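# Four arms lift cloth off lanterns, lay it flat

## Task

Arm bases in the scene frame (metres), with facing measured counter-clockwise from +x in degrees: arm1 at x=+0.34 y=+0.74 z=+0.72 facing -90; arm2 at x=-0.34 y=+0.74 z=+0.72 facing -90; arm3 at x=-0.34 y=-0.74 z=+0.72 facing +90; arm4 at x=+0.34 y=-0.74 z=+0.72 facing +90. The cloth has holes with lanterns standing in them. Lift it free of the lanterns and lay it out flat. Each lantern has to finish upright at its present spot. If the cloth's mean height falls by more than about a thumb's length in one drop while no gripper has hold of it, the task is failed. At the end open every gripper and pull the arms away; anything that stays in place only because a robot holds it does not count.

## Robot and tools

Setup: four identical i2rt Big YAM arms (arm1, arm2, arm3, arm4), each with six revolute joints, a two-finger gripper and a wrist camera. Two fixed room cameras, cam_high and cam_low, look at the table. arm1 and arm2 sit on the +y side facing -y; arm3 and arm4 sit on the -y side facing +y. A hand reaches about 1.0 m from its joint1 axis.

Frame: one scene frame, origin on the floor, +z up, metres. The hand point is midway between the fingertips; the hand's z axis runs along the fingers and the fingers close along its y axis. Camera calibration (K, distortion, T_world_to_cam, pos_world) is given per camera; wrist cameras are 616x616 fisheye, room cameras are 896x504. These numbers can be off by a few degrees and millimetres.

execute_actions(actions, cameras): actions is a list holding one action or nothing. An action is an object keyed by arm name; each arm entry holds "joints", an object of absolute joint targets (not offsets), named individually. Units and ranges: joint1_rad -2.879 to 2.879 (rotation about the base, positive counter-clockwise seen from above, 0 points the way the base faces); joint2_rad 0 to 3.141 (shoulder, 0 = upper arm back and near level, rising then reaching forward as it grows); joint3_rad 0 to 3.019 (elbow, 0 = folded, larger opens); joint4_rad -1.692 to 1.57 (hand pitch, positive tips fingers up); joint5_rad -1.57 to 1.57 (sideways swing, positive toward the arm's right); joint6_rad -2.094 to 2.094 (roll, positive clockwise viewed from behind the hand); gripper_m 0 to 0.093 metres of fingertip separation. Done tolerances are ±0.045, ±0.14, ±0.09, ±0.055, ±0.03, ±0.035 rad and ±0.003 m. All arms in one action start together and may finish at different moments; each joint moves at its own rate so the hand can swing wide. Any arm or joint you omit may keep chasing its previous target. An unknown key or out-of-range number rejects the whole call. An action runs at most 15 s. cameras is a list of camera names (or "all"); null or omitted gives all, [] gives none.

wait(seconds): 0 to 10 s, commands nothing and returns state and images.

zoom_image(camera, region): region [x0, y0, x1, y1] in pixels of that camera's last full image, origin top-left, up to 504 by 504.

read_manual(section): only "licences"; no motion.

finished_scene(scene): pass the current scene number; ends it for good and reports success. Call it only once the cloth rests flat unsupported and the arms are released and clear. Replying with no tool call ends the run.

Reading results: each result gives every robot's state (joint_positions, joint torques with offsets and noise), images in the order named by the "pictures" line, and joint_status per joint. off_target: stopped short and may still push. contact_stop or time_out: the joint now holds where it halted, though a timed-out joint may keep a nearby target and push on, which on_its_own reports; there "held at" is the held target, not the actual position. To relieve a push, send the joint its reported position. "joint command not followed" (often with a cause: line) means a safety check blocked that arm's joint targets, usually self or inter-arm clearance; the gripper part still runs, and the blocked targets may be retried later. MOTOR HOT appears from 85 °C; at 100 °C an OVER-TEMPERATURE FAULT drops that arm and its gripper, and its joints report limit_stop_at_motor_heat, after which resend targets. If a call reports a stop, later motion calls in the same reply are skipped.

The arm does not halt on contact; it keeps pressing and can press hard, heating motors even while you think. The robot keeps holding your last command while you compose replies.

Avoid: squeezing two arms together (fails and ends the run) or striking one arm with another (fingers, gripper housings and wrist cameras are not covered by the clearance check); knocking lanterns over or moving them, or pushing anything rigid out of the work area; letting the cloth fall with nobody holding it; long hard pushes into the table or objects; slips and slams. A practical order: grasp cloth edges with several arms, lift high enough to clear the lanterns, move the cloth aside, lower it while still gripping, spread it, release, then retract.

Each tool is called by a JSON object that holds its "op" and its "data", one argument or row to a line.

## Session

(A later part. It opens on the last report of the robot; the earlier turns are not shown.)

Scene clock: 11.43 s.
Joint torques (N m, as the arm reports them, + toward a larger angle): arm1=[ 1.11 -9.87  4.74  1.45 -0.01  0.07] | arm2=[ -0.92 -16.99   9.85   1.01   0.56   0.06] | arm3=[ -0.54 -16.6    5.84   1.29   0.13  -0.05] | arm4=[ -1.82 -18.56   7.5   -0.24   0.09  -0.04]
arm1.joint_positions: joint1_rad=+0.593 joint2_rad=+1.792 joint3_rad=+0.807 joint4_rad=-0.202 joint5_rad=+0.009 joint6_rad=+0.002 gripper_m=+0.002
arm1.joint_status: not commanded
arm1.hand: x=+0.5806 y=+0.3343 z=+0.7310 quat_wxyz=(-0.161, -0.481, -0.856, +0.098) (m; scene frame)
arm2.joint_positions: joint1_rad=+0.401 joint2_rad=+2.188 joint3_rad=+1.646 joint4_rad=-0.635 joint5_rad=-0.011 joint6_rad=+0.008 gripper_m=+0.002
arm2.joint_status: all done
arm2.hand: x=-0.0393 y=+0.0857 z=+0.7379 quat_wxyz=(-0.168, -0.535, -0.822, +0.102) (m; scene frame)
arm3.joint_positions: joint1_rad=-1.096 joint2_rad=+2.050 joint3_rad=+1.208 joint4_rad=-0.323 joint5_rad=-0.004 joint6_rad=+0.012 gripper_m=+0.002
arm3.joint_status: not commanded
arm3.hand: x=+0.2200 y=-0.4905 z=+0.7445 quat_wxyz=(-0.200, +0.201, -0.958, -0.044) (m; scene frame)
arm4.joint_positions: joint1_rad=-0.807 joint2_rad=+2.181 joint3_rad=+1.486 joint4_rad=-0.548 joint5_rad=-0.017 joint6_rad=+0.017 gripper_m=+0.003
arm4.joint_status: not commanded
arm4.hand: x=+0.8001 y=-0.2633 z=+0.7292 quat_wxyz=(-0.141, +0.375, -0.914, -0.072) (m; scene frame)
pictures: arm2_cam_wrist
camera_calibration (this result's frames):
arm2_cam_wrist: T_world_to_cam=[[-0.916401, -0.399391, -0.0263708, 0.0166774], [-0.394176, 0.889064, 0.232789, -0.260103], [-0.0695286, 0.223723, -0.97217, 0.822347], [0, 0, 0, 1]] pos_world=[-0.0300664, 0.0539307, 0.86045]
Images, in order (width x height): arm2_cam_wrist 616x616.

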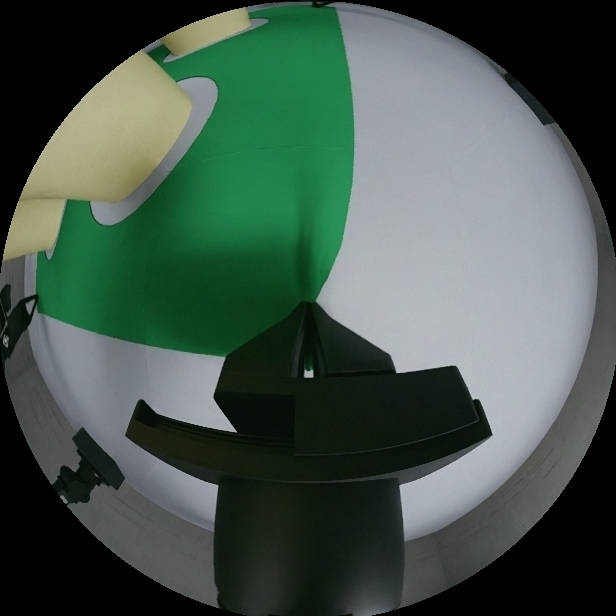

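{"op": "execute_actions", "data": {
  "actions": [
    {"arm1":{"joints":{"joint2_rad":1.488,"joint3_rad":0.822,"joint4_rad":-0.434}},"arm2":{"joints":{"joint2_rad":2.021,"joint3_rad":1.68,"joint4_rad":-0.745}},"arm3":{"joints":{"joint2_rad":1.856,"joint3_rad":1.22,"joint4_rad":-0.46}},"arm4":{"joints":{"joint2_rad":1.944,"joint3_rad":1.41,"joint4_rad":-0.552}}}
  ],
  "cameras": ["cam_low","cam_high"]
}}

{"op": "execute_actions", "data": {
  "actions": [
    {"arm1":{"joints":{"joint2_rad":1.235,"joint3_rad":0.87,"joint4_rad":-0.527}},"arm2":{"joints":{"joint2_rad":1.847,"joint3_rad":1.67,"joint4_rad":-0.707}},"arm3":{"joints":{"joint2_rad":1.635,"joint3_rad":1.2,"joint4_rad":-0.457}},"arm4":{"joints":{"joint2_rad":1.739,"joint3_rad":1.38,"joint4_rad":-0.527}}}
  ],
  "cameras": ["cam_low","cam_high"]
}}

Scene clock: 13.43 s.
Joint torques (N m, as the arm reports them, + toward a larger angle): arm1=[ 1.49 -8.99  8.38  0.46 -0.2   0.07] | arm2=[  0.48 -20.71  12.53   0.7    0.41   0.05] | arm3=[ -0.65 -18.62   8.35   0.05   0.27  -0.07] | arm4=[ -2.36 -16.86   9.01   0.54   0.17  -0.04]
arm1.joint_positions: joint1_rad=+0.587 joint2_rad=+1.475 joint3_rad=+0.807 joint4_rad=-0.413 joint5_rad=+0.014 joint6_rad=+0.002 gripper_m=+0.002
arm1.joint_status: all done
arm1.hand: x=+0.5752 y=+0.3371 z=+0.8526 quat_wxyz=(-0.205, -0.479, -0.844, +0.126) (m; scene frame)
arm2.joint_positions: joint1_rad=+0.401 joint2_rad=+2.015 joint3_rad=+1.657 joint4_rad=-0.733 joint5_rad=-0.007 joint6_rad=+0.008 gripper_m=+0.002
arm2.joint_status: all done
arm2.hand: x=-0.0401 y=+0.0866 z=+0.8529 quat_wxyz=(-0.202, -0.530, -0.814, +0.126) (m; scene frame)
arm3.joint_positions: joint1_rad=-1.096 joint2_rad=+1.849 joint3_rad=+1.208 joint4_rad=-0.444 joint5_rad=-0.008 joint6_rad=+0.012 gripper_m=+0.002
arm3.joint_status: all done
arm3.hand: x=+0.2225 y=-0.4880 z=+0.8503 quat_wxyz=(-0.238, +0.199, -0.949, -0.054) (m; scene frame)
arm4.joint_positions: joint1_rad=-0.801 joint2_rad=+1.937 joint3_rad=+1.399 joint4_rad=-0.548 joint5_rad=-0.019 joint6_rad=+0.017 gripper_m=+0.003
arm4.joint_status: all done
arm4.hand: x=+0.7958 y=-0.2623 z=+0.8511 quat_wxyz=(-0.211, +0.372, -0.898, -0.104) (m; scene frame)
pictures: cam_high, cam_low
Images, in order (width x height): cam_high 896x504, cam_low 896x504.

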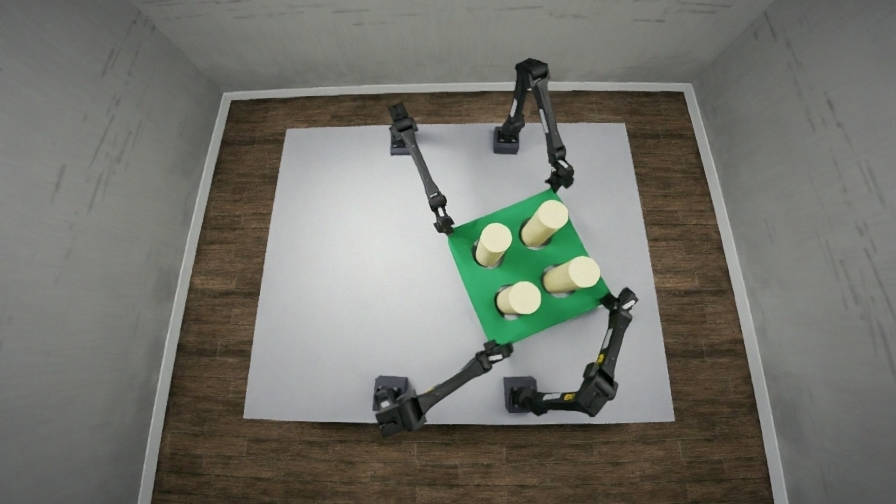

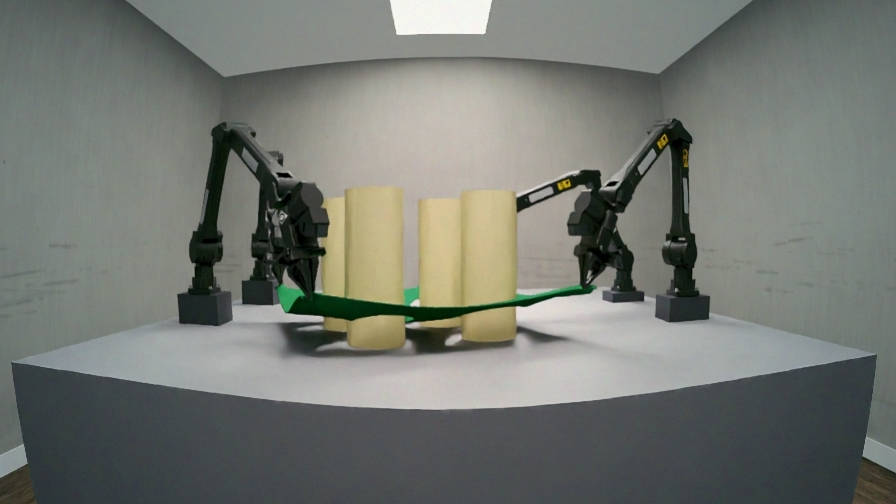

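Scene clock: 14.77 s.
Joint torques (N m, as the arm reports them, + toward a larger angle): arm1=[ 1.7  -7.24 10.56  0.65 -0.2   0.09] | arm2=[ -0.26 -19.15  12.33   1.68   0.38   0.06] | arm3=[ -0.28 -15.74   9.25   0.54   0.26  -0.06] | arm4=[ -2.46 -15.03  10.27   1.47   0.22  -0.04]
arm1.joint_positions: joint1_rad=+0.587 joint2_rad=+1.228 joint3_rad=+0.844 joint4_rad=-0.506 joint5_rad=+0.014 joint6_rad=+0.002 gripper_m=+0.002
arm1.joint_status: all done
arm1.hand: x=+0.5751 y=+0.3383 z=+0.9681 quat_wxyz=(-0.285, -0.466, -0.820, +0.170) (m; scene frame)
arm2.joint_positions: joint1_rad=+0.401 joint2_rad=+1.845 joint3_rad=+1.657 joint4_rad=-0.713 joint5_rad=-0.007 joint6_rad=+0.008 gripper_m=+0.002
arm2.joint_status: all done
arm2.hand: x=-0.0397 y=+0.0863 z=+0.9739 quat_wxyz=(-0.278, -0.515, -0.792, +0.175) (m; scene frame)
arm3.joint_positions: joint1_rad=-1.096 joint2_rad=+1.624 joint3_rad=+1.191 joint4_rad=-0.445 joint5_rad=-0.008 joint6_rad=+0.012 gripper_m=+0.002
arm3.joint_status: all done
arm3.hand: x=+0.2228 y=-0.4871 z=+0.9760 quat_wxyz=(-0.335, +0.194, -0.919, -0.075) (m; scene frame)
arm4.joint_positions: joint1_rad=-0.800 joint2_rad=+1.734 joint3_rad=+1.363 joint4_rad=-0.547 joint5_rad=-0.020 joint6_rad=+0.017 gripper_m=+0.003
arm4.joint_status: all done
arm4.hand: x=+0.7912 y=-0.2665 z=+0.9647 quat_wxyz=(-0.285, +0.365, -0.876, -0.136) (m; scene frame)
pictures: cam_high, cam_low
Images, in order (width x height): cam_high 896x504, cam_low 896x504.

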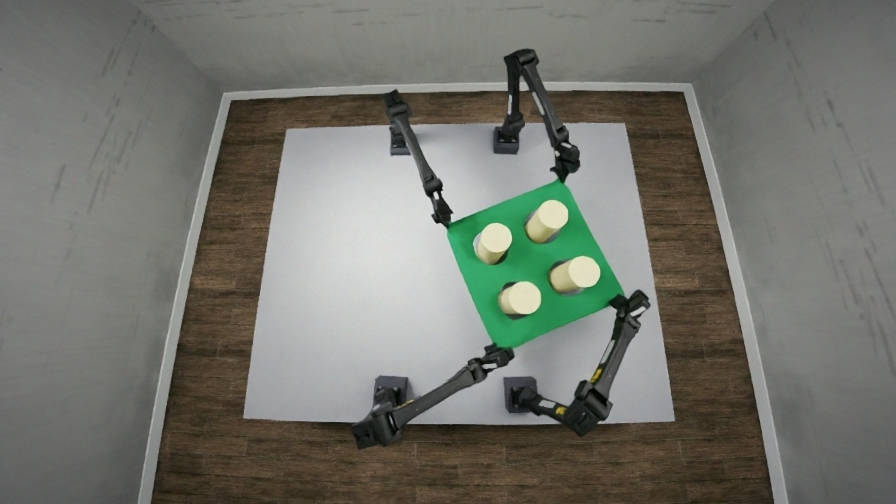

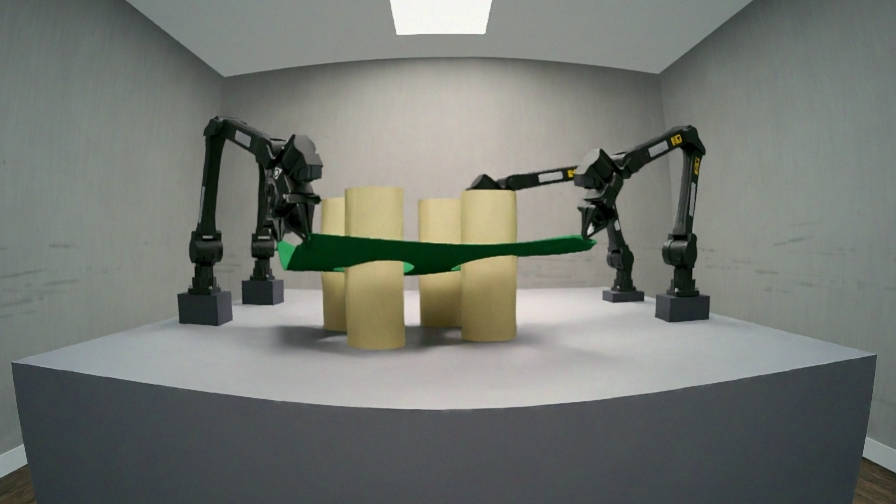

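{"op": "execute_actions", "data": {
  "actions": [
    {"arm1":{"joints":{"joint1_rad":0.61,"joint2_rad":1.10,"joint3_rad":1.035,"joint4_rad":-0.664}},"arm2":{"joints":{"joint1_rad":0.415,"joint2_rad":1.748,"joint3_rad":1.785,"joint4_rad":-0.766}},"arm3":{"joints":{"joint2_rad":1.495,"joint3_rad":1.30,"joint4_rad":-0.543}},"arm4":{"joints":{"joint1_rad":-0.825,"joint2_rad":1.635,"joint3_rad":1.505,"joint4_rad":-0.60}}}
  ],
  "cameras": ["cam_low","cam_high"]
}}

Scene clock: 16.23 s.
Joint torques (N m, as the arm reports them, + toward a larger angle): arm1=[ 2.52 -6.51 11.34  0.88 -0.23  0.07] | arm2=[  0.85 -18.51  14.56   1.34   0.34   0.06] | arm3=[ -0.64 -15.44  12.08   0.59   0.26  -0.06] | arm4=[ -3.13 -13.86  13.02   0.7    0.22  -0.04]
arm1.joint_positions: joint1_rad=+0.595 joint2_rad=+1.097 joint3_rad=+1.011 joint4_rad=-0.646 joint5_rad=+0.014 joint6_rad=+0.002 gripper_m=+0.002
arm1.joint_status: all done
arm1.hand: x=+0.5820 y=+0.3350 z=+1.0938 quat_wxyz=(-0.350, -0.448, -0.796, +0.205) (m; scene frame)
arm2.joint_positions: joint1_rad=+0.416 joint2_rad=+1.743 joint3_rad=+1.750 joint4_rad=-0.757 joint5_rad=-0.006 joint6_rad=+0.008 gripper_m=+0.002
arm2.joint_status: all done
arm2.hand: x=-0.0307 y=+0.0928 z=+1.0884 quat_wxyz=(-0.339, -0.494, -0.772, +0.212) (m; scene frame)
arm3.joint_positions: joint1_rad=-1.096 joint2_rad=+1.495 joint3_rad=+1.261 joint4_rad=-0.528 joint5_rad=-0.008 joint6_rad=+0.012 gripper_m=+0.002
arm3.joint_status: all done
arm3.hand: x=+0.2190 y=-0.4882 z=+1.0750 quat_wxyz=(-0.387, +0.190, -0.898, -0.087) (m; scene frame)
arm4.joint_positions: joint1_rad=-0.807 joint2_rad=+1.627 joint3_rad=+1.461 joint4_rad=-0.589 joint5_rad=-0.020 joint6_rad=+0.017 gripper_m=+0.003
arm4.joint_status: all done
arm4.hand: x=+0.8037 y=-0.2614 z=+1.0782 quat_wxyz=(-0.356, +0.351, -0.850, -0.165) (m; scene frame)
pictures: cam_high, cam_low
Images, in order (width x height): cam_high 896x504, cam_low 896x504.

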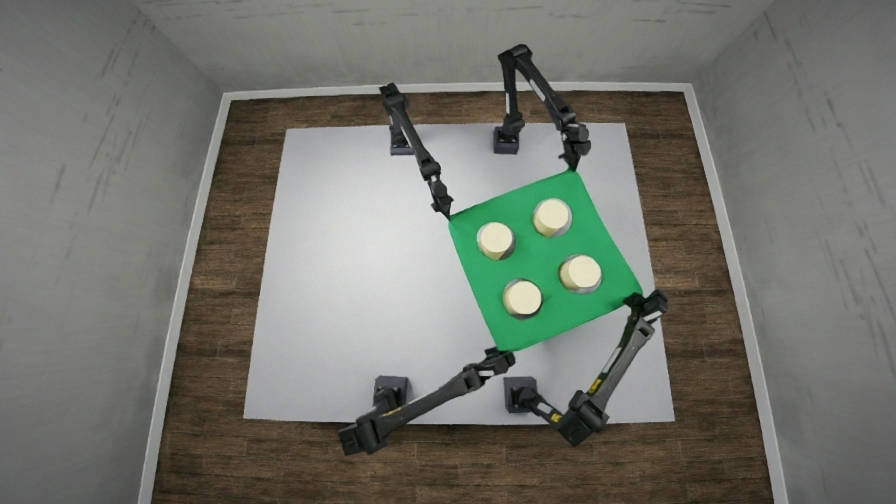

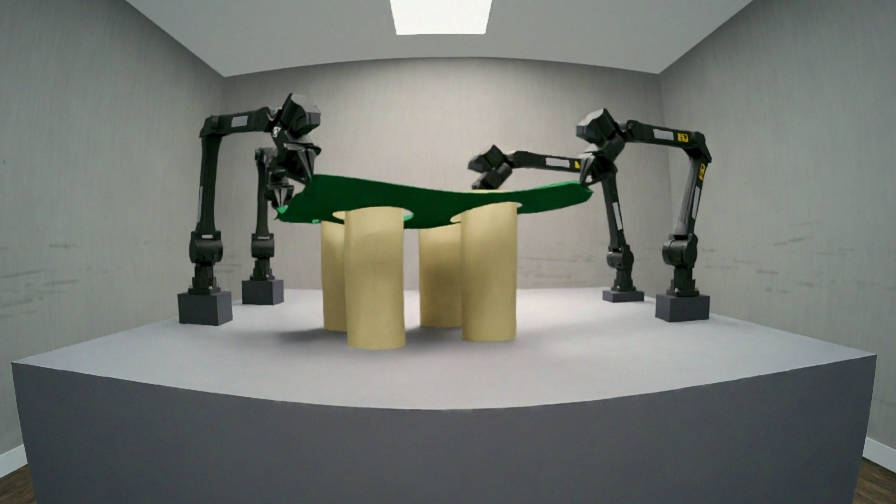

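{"op": "execute_actions", "data": {
  "actions": [
    {"arm1":{"joints":{"joint2_rad":1.069,"joint3_rad":1.365,"joint4_rad":-0.869}},"arm2":{"joints":{"joint2_rad":1.758,"joint3_rad":2.165,"joint4_rad":-0.97}},"arm3":{"joints":{"joint2_rad":1.414,"joint3_rad":1.585,"joint4_rad":-0.732}},"arm4":{"joints":{"joint2_rad":1.557,"joint3_rad":1.775,"joint4_rad":-0.779}}}
  ],
  "cameras": ["cam_low","cam_high"]
}}

{"op": "execute_actions", "data": {
  "actions": [
    {"arm1":{"joints":{"joint1_rad":0.19,"joint2_rad":0.845,"joint3_rad":1.23,"joint4_rad":-0.967,"joint6_rad":-0.3}},"arm2":{"joints":{"joint1_rad":0.156,"joint2_rad":1.509,"joint3_rad":1.84,"joint4_rad":-0.907,"joint6_rad":-0.2}},"arm3":{"joints":{"joint1_rad":-0.877,"joint2_rad":1.02,"joint3_rad":1.24,"joint4_rad":-0.8,"joint6_rad":0.2}},"arm4":{"joints":{"joint1_rad":-0.53,"joint2_rad":1.31,"joint3_rad":1.5,"joint4_rad":-0.77,"joint6_rad":0.2}}}
  ],
  "cameras": ["cam_low","cam_high"]
}}

Scene clock: 18.70 s.
Joint torques (N m, as the arm reports them, + toward a larger angle): arm1=[ 2.27 -5.67 11.87  1.06 -0.2   0.09] | arm2=[  0.5  -17.95  14.37   1.47   0.34   0.06] | arm3=[ -0.59 -14.01  12.69   0.82   0.27  -0.06] | arm4=[ -3.15 -12.81  12.87   0.78   0.22  -0.04]
arm1.joint_positions: joint1_rad=+0.595 joint2_rad=+1.065 joint3_rad=+1.330 joint4_rad=-0.850 joint5_rad=+0.014 joint6_rad=+0.002 gripper_m=+0.002
arm1.joint_status: all done
arm1.hand: x=+0.5821 y=+0.3363 z=+1.2515 quat_wxyz=(-0.408, -0.433, -0.768, +0.237) (m; scene frame)
arm2.joint_positions: joint1_rad=+0.416 joint2_rad=+1.755 joint3_rad=+2.128 joint4_rad=-0.962 joint5_rad=-0.006 joint6_rad=+0.008 gripper_m=+0.002
arm2.joint_status: all done
arm2.hand: x=-0.0294 y=+0.0909 z=+1.2547 quat_wxyz=(-0.400, -0.475, -0.743, +0.250) (m; scene frame)
arm3.joint_positions: joint1_rad=-1.096 joint2_rad=+1.412 joint3_rad=+1.543 joint4_rad=-0.717 joint5_rad=-0.008 joint6_rad=+0.012 gripper_m=+0.002
arm3.joint_status: all done
arm3.hand: x=+0.2195 y=-0.4871 z=+1.2491 quat_wxyz=(-0.464, +0.183, -0.860, -0.104) (m; scene frame)
arm4.joint_positions: joint1_rad=-0.807 joint2_rad=+1.549 joint3_rad=+1.735 joint4_rad=-0.767 joint5_rad=-0.020 joint6_rad=+0.017 gripper_m=+0.003
arm4.joint_status: all done
arm4.hand: x=+0.8026 y=-0.2637 z=+1.2510 quat_wxyz=(-0.428, +0.337, -0.816, -0.195) (m; scene frame)
pictures: cam_high, cam_low
Images, in order (width x height): cam_high 896x504, cam_low 896x504.

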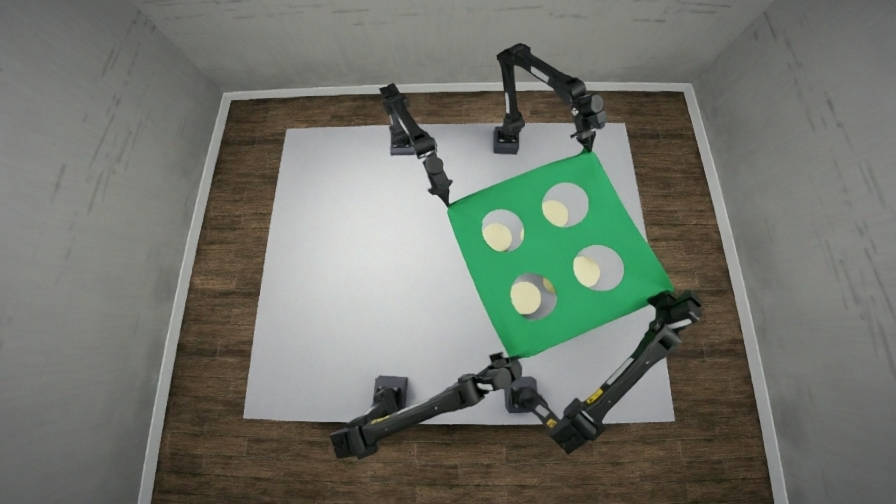

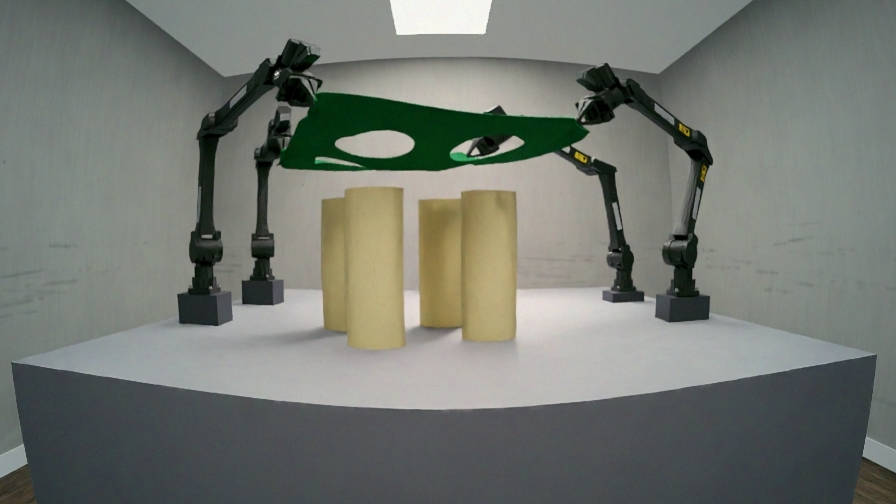

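Scene clock: 20.10 s.
Joint torques (N m, as the arm reports them, + toward a larger angle): arm1=[ 1.08 -2.39  8.91  1.06 -0.21 -0.09] | arm2=[  0.79 -14.42  11.4    2.51   0.35   0.  ] | arm3=[-0.4  -6.99  9.71  1.04  0.14  0.06] | arm4=[-2.45 -8.86  9.9   1.07  0.22  0.03]
arm1.joint_positions: joint1_rad=+0.187 joint2_rad=+0.849 joint3_rad=+1.228 joint4_rad=-0.951 joint5_rad=+0.013 joint6_rad=-0.284 gripper_m=+0.002
arm1.joint_status: all done
arm1.hand: x=+0.3899 y=+0.3586 z=+1.2614 quat_wxyz=(-0.307, -0.477, -0.737, +0.367) (m; scene frame)
arm2.joint_positions: joint1_rad=+0.155 joint2_rad=+1.508 joint3_rad=+1.834 joint4_rad=-0.922 joint5_rad=-0.006 joint6_rad=-0.191 gripper_m=+0.002
arm2.joint_status: all done
arm2.hand: x=-0.2224 y=+0.1199 z=+1.2595 quat_wxyz=(-0.331, -0.498, -0.729, +0.333) (m; scene frame)
arm3.joint_positions: joint1_rad=-0.866 joint2_rad=+1.013 joint3_rad=+1.238 joint4_rad=-0.791 joint5_rad=-0.005 joint6_rad=+0.186 gripper_m=+0.002
arm3.joint_status: all done
arm3.hand: x=+0.0252 y=-0.4600 z=+1.2596 quat_wxyz=(-0.443, +0.205, -0.851, -0.197) (m; scene frame)
arm4.joint_positions: joint1_rad=-0.520 joint2_rad=+1.303 joint3_rad=+1.497 joint4_rad=-0.767 joint5_rad=-0.019 joint6_rad=+0.191 gripper_m=+0.003
arm4.joint_status: all done
arm4.hand: x=+0.6054 y=-0.2350 z=+1.2609 quat_wxyz=(-0.375, +0.381, -0.793, -0.291) (m; scene frame)
pictures: cam_high, cam_low
Images, in order (width x height): cam_high 896x504, cam_low 896x504.

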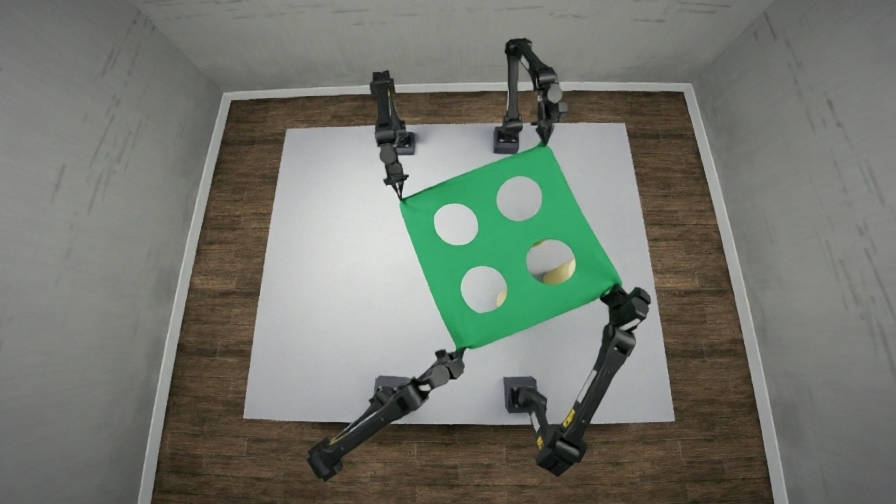

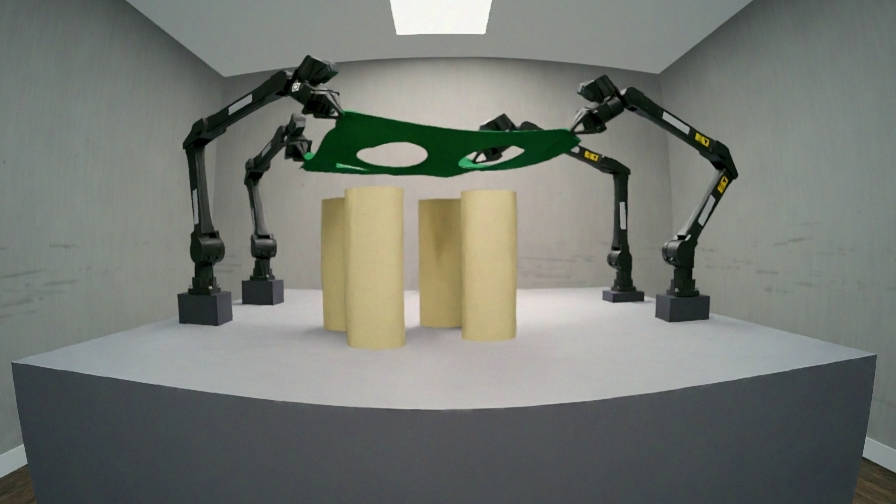

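{"op": "execute_actions", "data": {
  "actions": [
    {"arm1":{"joints":{"joint1_rad":-0.32,"joint6_rad":-0.7}},"arm2":{"joints":{"joint1_rad":-0.15,"joint2_rad":1.43,"joint3_rad":1.74,"joint6_rad":-0.45}},"arm3":{"joints":{"joint1_rad":-0.49,"joint2_rad":0.74,"joint3_rad":1.09,"joint4_rad":-0.95,"joint6_rad":0.5}},"arm4":{"joints":{"joint1_rad":-0.195,"joint2_rad":1.22,"joint3_rad":1.405,"joint6_rad":0.4}}}
  ],
  "cameras": []
}}

{"op": "execute_actions", "data": {
  "actions": [
    {"arm1":{"joints":{"joint1_rad":-0.73,"joint2_rad":1.06,"joint3_rad":1.36,"joint4_rad":-0.87,"joint6_rad":-1.0}},"arm2":{"joints":{"joint1_rad":-0.458,"joint2_rad":1.509,"joint3_rad":1.85,"joint6_rad":-0.7}},"arm3":{"joints":{"joint1_rad":0.08,"joint2_rad":0.67,"joint3_rad":1.07,"joint4_rad":-0.99,"joint6_rad":0.9}},"arm4":{"joints":{"joint1_rad":0.15,"joint2_rad":1.295,"joint3_rad":1.5,"joint6_rad":0.6}}}
  ],
  "cameras": []
}}

{"op": "execute_actions", "data": {
  "actions": [
    {"arm1":{"joints":{"joint1_rad":-0.98,"joint2_rad":1.40,"joint3_rad":1.65,"joint4_rad":-0.813,"joint6_rad":-1.2}},"arm2":{"joints":{"joint1_rad":-0.717,"joint2_rad":1.745,"joint3_rad":2.145,"joint4_rad":-0.965,"joint6_rad":-0.9}},"arm3":{"joints":{"joint1_rad":0.57,"joint2_rad":0.87,"joint3_rad":1.17,"joint4_rad":-0.87,"joint6_rad":1.3}},"arm4":{"joints":{"joint1_rad":0.435,"joint2_rad":1.52,"joint3_rad":1.73,"joint6_rad":0.8}}}
  ],
  "cameras": ["cam_low","cam_high"]
}}

Scene clock: 21.93 s.
Joint torques (N m, as the arm reports them, + toward a larger angle): arm1=[ 0.66 -2.7   9.09  1.09 -0.12 -0.01] | arm2=[  0.61 -14.52  11.82   2.35   0.35   0.01] | arm3=[ 1.19 -1.92 10.38  0.84  0.15  0.06] | arm4=[-2.83 -9.75 10.38  1.04  0.13  0.01]
arm1.joint_positions: joint1_rad=-0.319 joint2_rad=+0.850 joint3_rad=+1.228 joint4_rad=-0.951 joint5_rad=+0.011 joint6_rad=-0.684 gripper_m=+0.002
arm1.joint_status: all done
arm1.hand: x=+0.1993 y=+0.3808 z=+1.2625 quat_wxyz=(-0.117, -0.514, -0.711, +0.465) (m; scene frame)
arm2.joint_positions: joint1_rad=-0.147 joint2_rad=+1.440 joint3_rad=+1.734 joint4_rad=-0.919 joint5_rad=-0.006 joint6_rad=-0.442 gripper_m=+0.002
arm2.joint_status: all done
arm2.hand: x=-0.4092 y=+0.1410 z=+1.2443 quat_wxyz=(-0.222, -0.521, -0.721, +0.399) (m; scene frame)
arm3.joint_positions: joint1_rad=-0.493 joint2_rad=+0.734 joint3_rad=+1.074 joint4_rad=-0.937 joint5_rad=-0.004 joint6_rad=+0.487 gripper_m=+0.002
arm3.joint_status: all done
arm3.hand: x=-0.1577 y=-0.4401 z=+1.2408 quat_wxyz=(-0.343, +0.238, -0.850, -0.321) (m; scene frame)
arm4.joint_positions: joint1_rad=-0.181 joint2_rad=+1.240 joint3_rad=+1.397 joint4_rad=-0.767 joint5_rad=-0.017 joint6_rad=+0.392 gripper_m=+0.003
arm4.joint_status: all done
arm4.hand: x=+0.4186 y=-0.2021 z=+1.2386 quat_wxyz=(-0.274, +0.438, -0.772, -0.369) (m; scene frame)
pictures: none
No camera images: the call's "cameras" was empty. Leave "cameras" out to get every camera's image.

Scene clock: 23.37 s.
Joint torques (N m, as the arm reports them, + toward a larger angle): arm1=[ 1.16 -6.45 12.32  2.34  0.03  0.01] | arm2=[  0.87 -15.48  16.58   2.32   0.3    0.1 ] | arm3=[ 1.39 -2.42  9.53  0.7   0.14 -0.01] | arm4=[-2.74 -9.98 14.61  1.04  0.15 -0.01]
arm1.joint_positions: joint1_rad=-0.734 joint2_rad=+1.068 joint3_rad=+1.321 joint4_rad=-0.885 joint5_rad=+0.007 joint6_rad=-0.985 gripper_m=+0.002
arm1.joint_status: all done
arm1.hand: x=+0.0087 y=+0.4078 z=+1.2412 quat_wxyz=(+0.049, -0.562, -0.692, +0.451) (m; scene frame)
arm2.joint_positions: joint1_rad=-0.455 joint2_rad=+1.517 joint3_rad=+1.790 joint4_rad=-0.919 joint5_rad=-0.006 joint6_rad=-0.692 gripper_m=+0.002
arm2.joint_status: all done
arm2.hand: x=-0.6000 y=+0.1658 z=+1.2297 quat_wxyz=(-0.101, -0.545, -0.709, +0.436) (m; scene frame)
arm3.joint_positions: joint1_rad=+0.074 joint2_rad=+0.677 joint3_rad=+1.065 joint4_rad=-0.975 joint5_rad=-0.003 joint6_rad=+0.888 gripper_m=+0.002
arm3.joint_status: all done
arm3.hand: x=-0.3460 y=-0.4118 z=+1.2440 quat_wxyz=(-0.155, +0.307, -0.827, -0.445) (m; scene frame)
arm4.joint_positions: joint1_rad=+0.163 joint2_rad=+1.303 joint3_rad=+1.438 joint4_rad=-0.767 joint5_rad=-0.017 joint6_rad=+0.592 gripper_m=+0.003
arm4.joint_status: all done
arm4.hand: x=+0.2290 y=-0.1850 z=+1.2311 quat_wxyz=(-0.161, +0.494, -0.743, -0.422) (m; scene frame)
pictures: none
No camera images: the call's "cameras" was empty. Leave "cameras" out to get every camera's image.

Scene clock: 24.80 s.
Joint torques (N m, as the arm reports them, + toward a larger angle): arm1=[  0.89 -11.93  13.34   2.03   0.11  -0.01] | arm2=[  0.3  -18.98  16.38   1.8    0.31   0.05] | arm3=[ 1.29 -6.76 13.27  2.34  0.03  0.02] | arm4=[ -2.39 -15.23  14.49   1.01   0.08  -0.02]
arm1.joint_positions: joint1_rad=-0.980 joint2_rad=+1.406 joint3_rad=+1.600 joint4_rad=-0.821 joint5_rad=+0.004 joint6_rad=-1.186 gripper_m=+0.002
arm1.joint_status: all done
arm1.hand: x=-0.1761 y=+0.4284 z=+1.2413 quat_wxyz=(+0.147, -0.577, -0.678, +0.432) (m; scene frame)
arm2.joint_positions: joint1_rad=-0.711 joint2_rad=+1.752 joint3_rad=+2.086 joint4_rad=-0.966 joint5_rad=-0.006 joint6_rad=-0.892 gripper_m=+0.002
arm2.joint_status: all done
arm2.hand: x=-0.7891 y=+0.1880 z=+1.2336 quat_wxyz=(+0.000, -0.562, -0.692, +0.454) (m; scene frame)
arm3.joint_positions: joint1_rad=+0.565 joint2_rad=+0.885 joint3_rad=+1.116 joint4_rad=-0.891 joint5_rad=+0.000 joint6_rad=+1.287 gripper_m=+0.002
arm3.joint_status: all done
arm3.hand: x=-0.5346 y=-0.3899 z=+1.2170 quat_wxyz=(+0.047, +0.350, -0.828, -0.435) (m; scene frame)
arm4.joint_positions: joint1_rad=+0.444 joint2_rad=+1.546 joint3_rad=+1.669 joint4_rad=-0.767 joint5_rad=-0.016 joint6_rad=+0.793 gripper_m=+0.003
arm4.joint_status: all done
arm4.hand: x=+0.0379 y=-0.1554 z=+1.2229 quat_wxyz=(-0.055, +0.525, -0.724, -0.444) (m; scene frame)
pictures: cam_high, cam_low
Images, in order (width x height): cam_high 896x504, cam_low 896x504.

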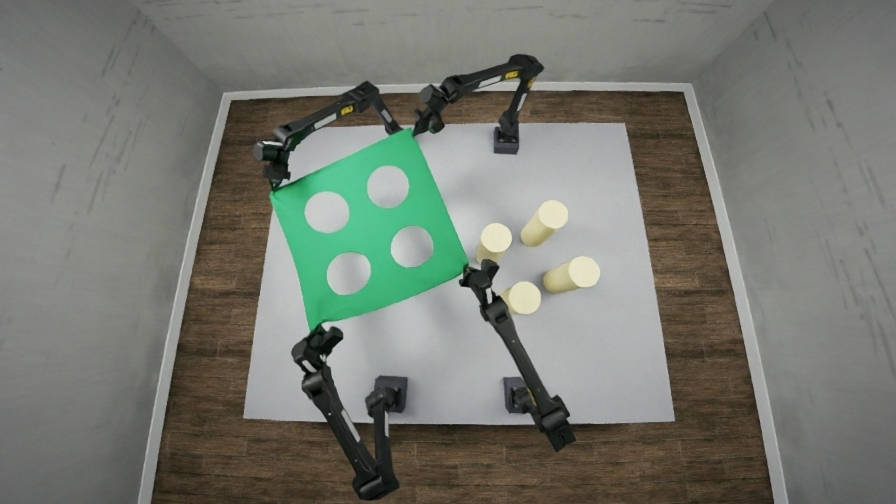

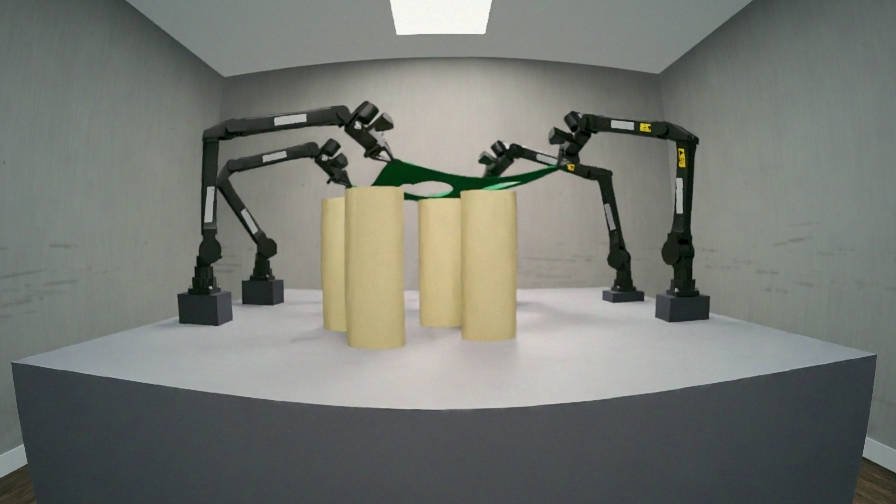

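{"op": "execute_actions", "data": {
  "actions": [
    {"arm1":{"joints":{"joint1_rad":-0.985,"joint2_rad":1.69,"joint3_rad":1.45,"joint4_rad":-0.645,"joint6_rad":-1.45}},"arm2":{"joints":{"joint1_rad":-0.767,"joint2_rad":2.03,"joint3_rad":2.05,"joint4_rad":-0.89,"joint6_rad":-1.1}},"arm3":{"joints":{"joint1_rad":0.83,"joint2_rad":0.98,"joint3_rad":0.69,"joint4_rad":-0.6,"joint6_rad":1.7}},"arm4":{"joints":{"joint1_rad":0.555,"joint2_rad":1.605,"joint3_rad":1.3,"joint4_rad":-0.575,"joint6_rad":1.0}}}
  ],
  "cameras": ["cam_high"]
}}

{"op": "execute_actions", "data": {
  "actions": [
    {"arm1":{"joints":{"joint2_rad":2.10,"joint3_rad":1.49,"joint4_rad":-0.56,"joint6_rad":-1.57}},"arm2":{"joints":{"joint2_rad":2.275,"joint3_rad":1.85,"joint4_rad":-0.555,"joint6_rad":-1.17}},"arm3":{"joints":{"joint2_rad":1.65,"joint3_rad":0.6,"joint4_rad":-0.14,"joint6_rad":1.9}},"arm4":{"joints":{"joint2_rad":2.05,"joint3_rad":1.33,"joint4_rad":-0.457,"joint6_rad":1.3}}}
  ]
}}

Scene clock: 26.93 s.
Joint torques (N m, as the arm reports them, + toward a larger angle): arm1=[ -1.08 -14.48   9.62   1.41   0.5   -0.01] | arm2=[ -1.54 -21.17  14.85   2.14   0.59   0.01] | arm3=[ 1.67 -6.88  8.91  1.54 -0.38 -0.03] | arm4=[ -2.34 -15.51   9.84   1.1    0.1   -0.04]
arm1.joint_positions: joint1_rad=-0.960 joint2_rad=+1.681 joint3_rad=+1.440 joint4_rad=-0.645 joint5_rad=-0.006 joint6_rad=-1.437 gripper_m=+0.002
arm1.joint_status: all done
arm1.hand: x=-0.2183 y=+0.3866 z=+1.0153 quat_wxyz=(+0.142, -0.506, -0.794, +0.307) (m; scene frame)
arm2.joint_positions: joint1_rad=-0.740 joint2_rad=+2.017 joint3_rad=+2.008 joint4_rad=-0.904 joint5_rad=-0.015 joint6_rad=-1.090 gripper_m=+0.002
arm2.joint_status: all done
arm2.hand: x=-0.8454 y=+0.1527 z=+1.0075 quat_wxyz=(+0.031, -0.532, -0.782, +0.323) (m; scene frame)
arm3.joint_positions: joint1_rad=+0.819 joint2_rad=+0.988 joint3_rad=+0.689 joint4_rad=-0.613 joint5_rad=+0.015 joint6_rad=+1.691 gripper_m=+0.002
arm3.joint_status: all done
arm3.hand: x=-0.6023 y=-0.4600 z=+0.9905 quat_wxyz=(+0.129, +0.300, -0.899, -0.293) (m; scene frame)
arm4.joint_positions: joint1_rad=+0.565 joint2_rad=+1.628 joint3_rad=+1.290 joint4_rad=-0.582 joint5_rad=-0.016 joint6_rad=+0.995 gripper_m=+0.003
arm4.joint_status: all done
arm4.hand: x=-0.0128 y=-0.2266 z=+0.9962 quat_wxyz=(+0.016, +0.524, -0.789, -0.321) (m; scene frame)
pictures: cam_high
Images, in order (width x height): cam_high 896x504.

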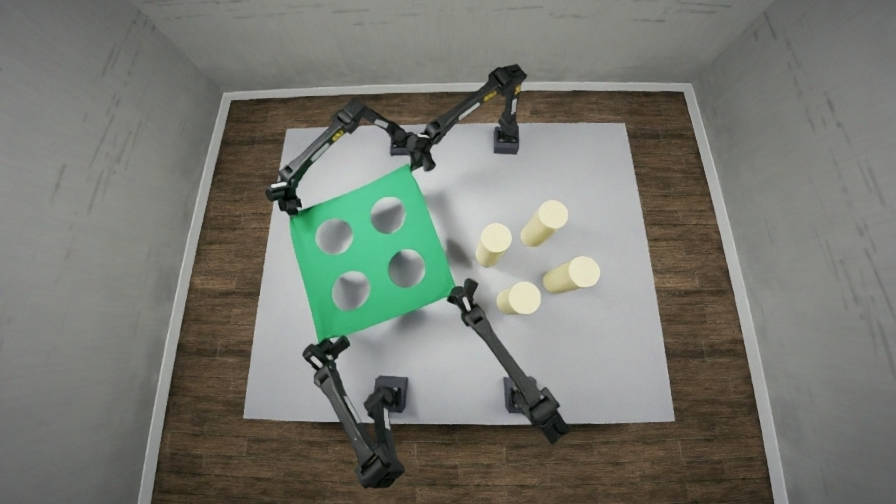

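Scene clock: 28.43 s.
Joint torques (N m, as the arm reports them, + toward a larger angle): arm1=[ -0.42 -18.14   8.46   0.86   0.38  -0.03] | arm2=[ -1.36 -22.8   11.7    2.08   0.33   0.02] | arm3=[  1.74 -10.96   4.77   1.08  -0.25   0.02] | arm4=[ -2.34 -18.05   8.38   0.46   0.13  -0.01]
arm1.joint_positions: joint1_rad=-0.968 joint2_rad=+2.083 joint3_rad=+1.478 joint4_rad=-0.560 joint5_rad=-0.003 joint6_rad=-1.556 gripper_m=+0.002
arm1.joint_status: all done
arm1.hand: x=-0.2399 y=+0.3809 z=+0.7817 quat_wxyz=(+0.098, -0.481, -0.853, +0.179) (m; scene frame)
arm2.joint_positions: joint1_rad=-0.743 joint2_rad=+2.263 joint3_rad=+1.836 joint4_rad=-0.571 joint5_rad=-0.007 joint6_rad=-1.160 gripper_m=+0.002
arm2.joint_status: all done
arm2.hand: x=-0.8602 y=+0.1409 z=+0.7770 quat_wxyz=(+0.040, -0.513, -0.810, +0.281) (m; scene frame)
arm3.joint_positions: joint1_rad=+0.819 joint2_rad=+1.641 joint3_rad=+0.602 joint4_rad=-0.154 joint5_rad=+0.010 joint6_rad=+1.889 gripper_m=+0.002
arm3.joint_status: all done
arm3.hand: x=-0.6110 y=-0.4505 z=+0.7586 quat_wxyz=(+0.089, +0.218, -0.958, -0.161) (m; scene frame)
arm4.joint_positions: joint1_rad=+0.565 joint2_rad=+2.059 joint3_rad=+1.312 joint4_rad=-0.456 joint5_rad=-0.016 joint6_rad=+1.293 gripper_m=+0.003
arm4.joint_status: all done
arm4.hand: x=-0.0198 y=-0.2213 z=+0.7585 quat_wxyz=(+0.043, +0.416, -0.890, -0.180) (m; scene frame)
pictures: arm1_cam_wrist, arm2_cam_wrist, arm3_cam_wrist, arm4_cam_wrist, cam_high, cam_low
camera_calibration (this result's frames):
arm1_cam_wrist: T_world_to_cam=[[-0.784131, -0.476231, 0.397923, -0.321466], [-0.220448, 0.813123, 0.538733, -0.782679], [-0.580122, 0.334715, -0.742579, 0.438469], [0, 0, 0, 1]] pos_world=[-0.170246, 0.33656, 0.875171]
arm2_cam_wrist: T_world_to_cam=[[-0.818448, -0.308817, 0.484536, -1.03803], [-0.168181, 0.935109, 0.311907, -0.515382], [-0.549416, 0.17379, -0.817275, 0.264828], [0, 0, 0, 1]] pos_world=[-0.790747, 0.115353, 0.88015]
arm3_cam_wrist: T_world_to_cam=[[0.389831, -0.85376, -0.345146, 0.113347], [-0.576788, -0.518542, 0.631213, -1.05959], [-0.717877, -0.046991, -0.694582, 0.190108], [0, 0, 0, 1]] pos_world=[-0.518872, -0.443739, 0.839996]
arm4_cam_wrist: T_world_to_cam=[[0.722186, -0.588553, -0.363391, 0.163208], [-0.393063, -0.781484, 0.484546, -0.540748], [-0.569165, -0.207097, -0.795715, 0.669404], [0, 0, 0, 1]] pos_world=[0.0505868, -0.187898, 0.853981]
Images, in order (width x height): arm1_cam_wrist 616x616, arm2_cam_wrist 616x616, arm3_cam_wrist 616x616, arm4_cam_wrist 616x616, cam_high 896x504, cam_low 896x504.

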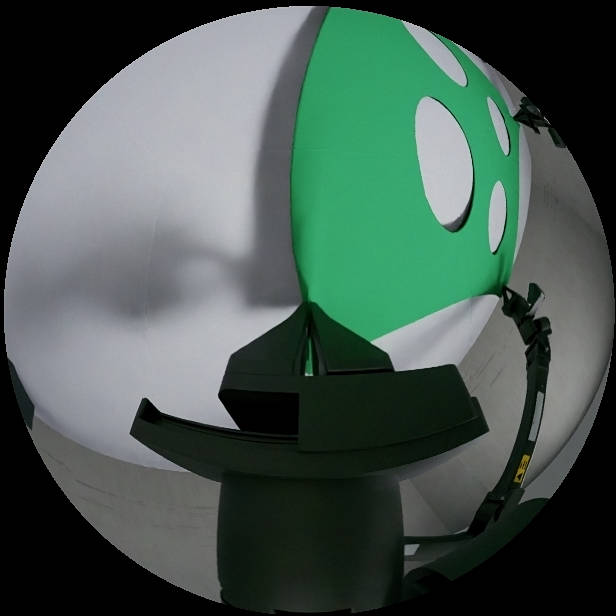

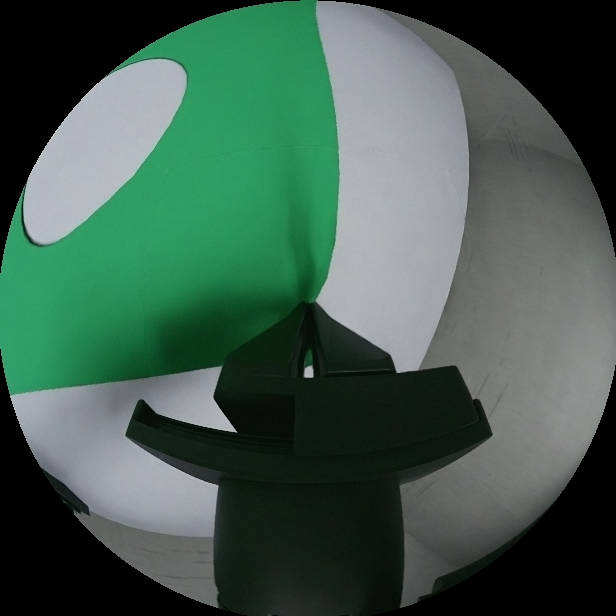

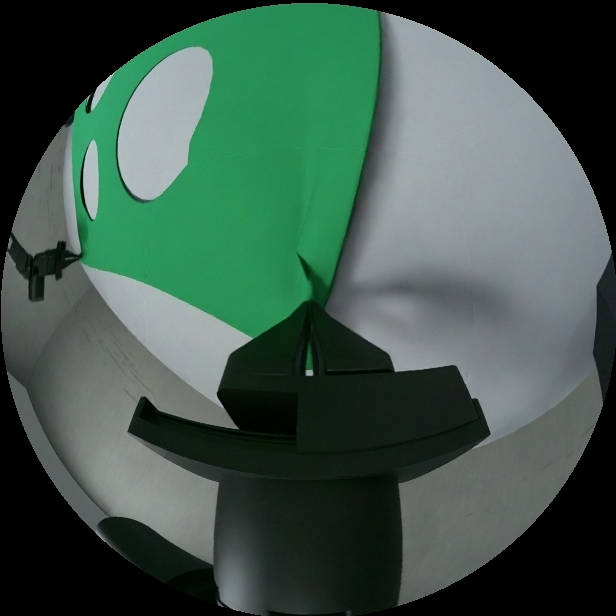

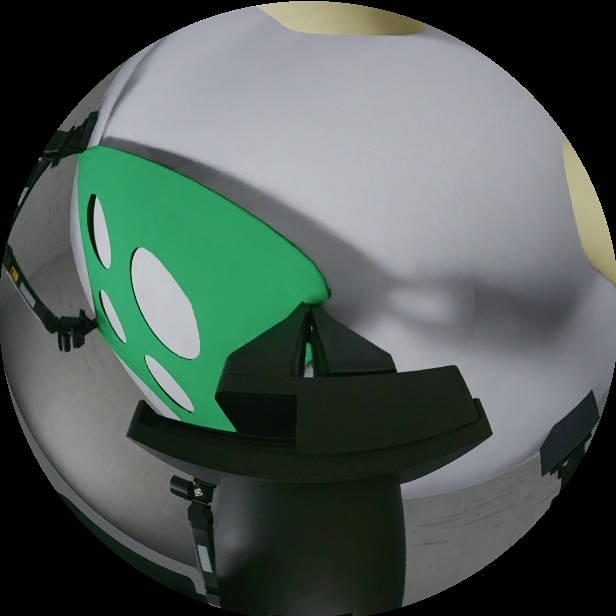

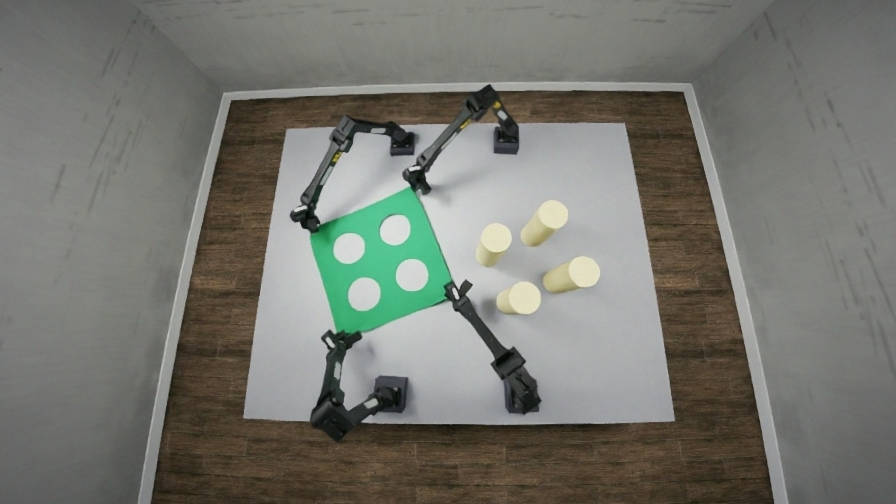

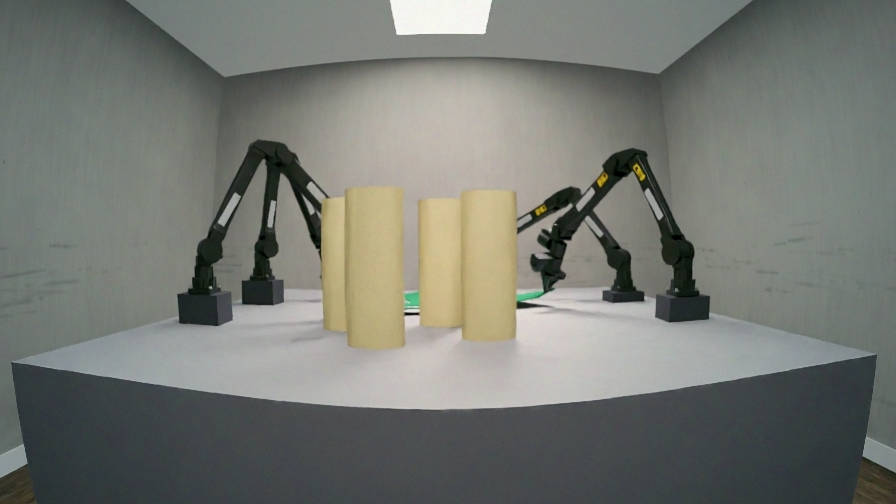

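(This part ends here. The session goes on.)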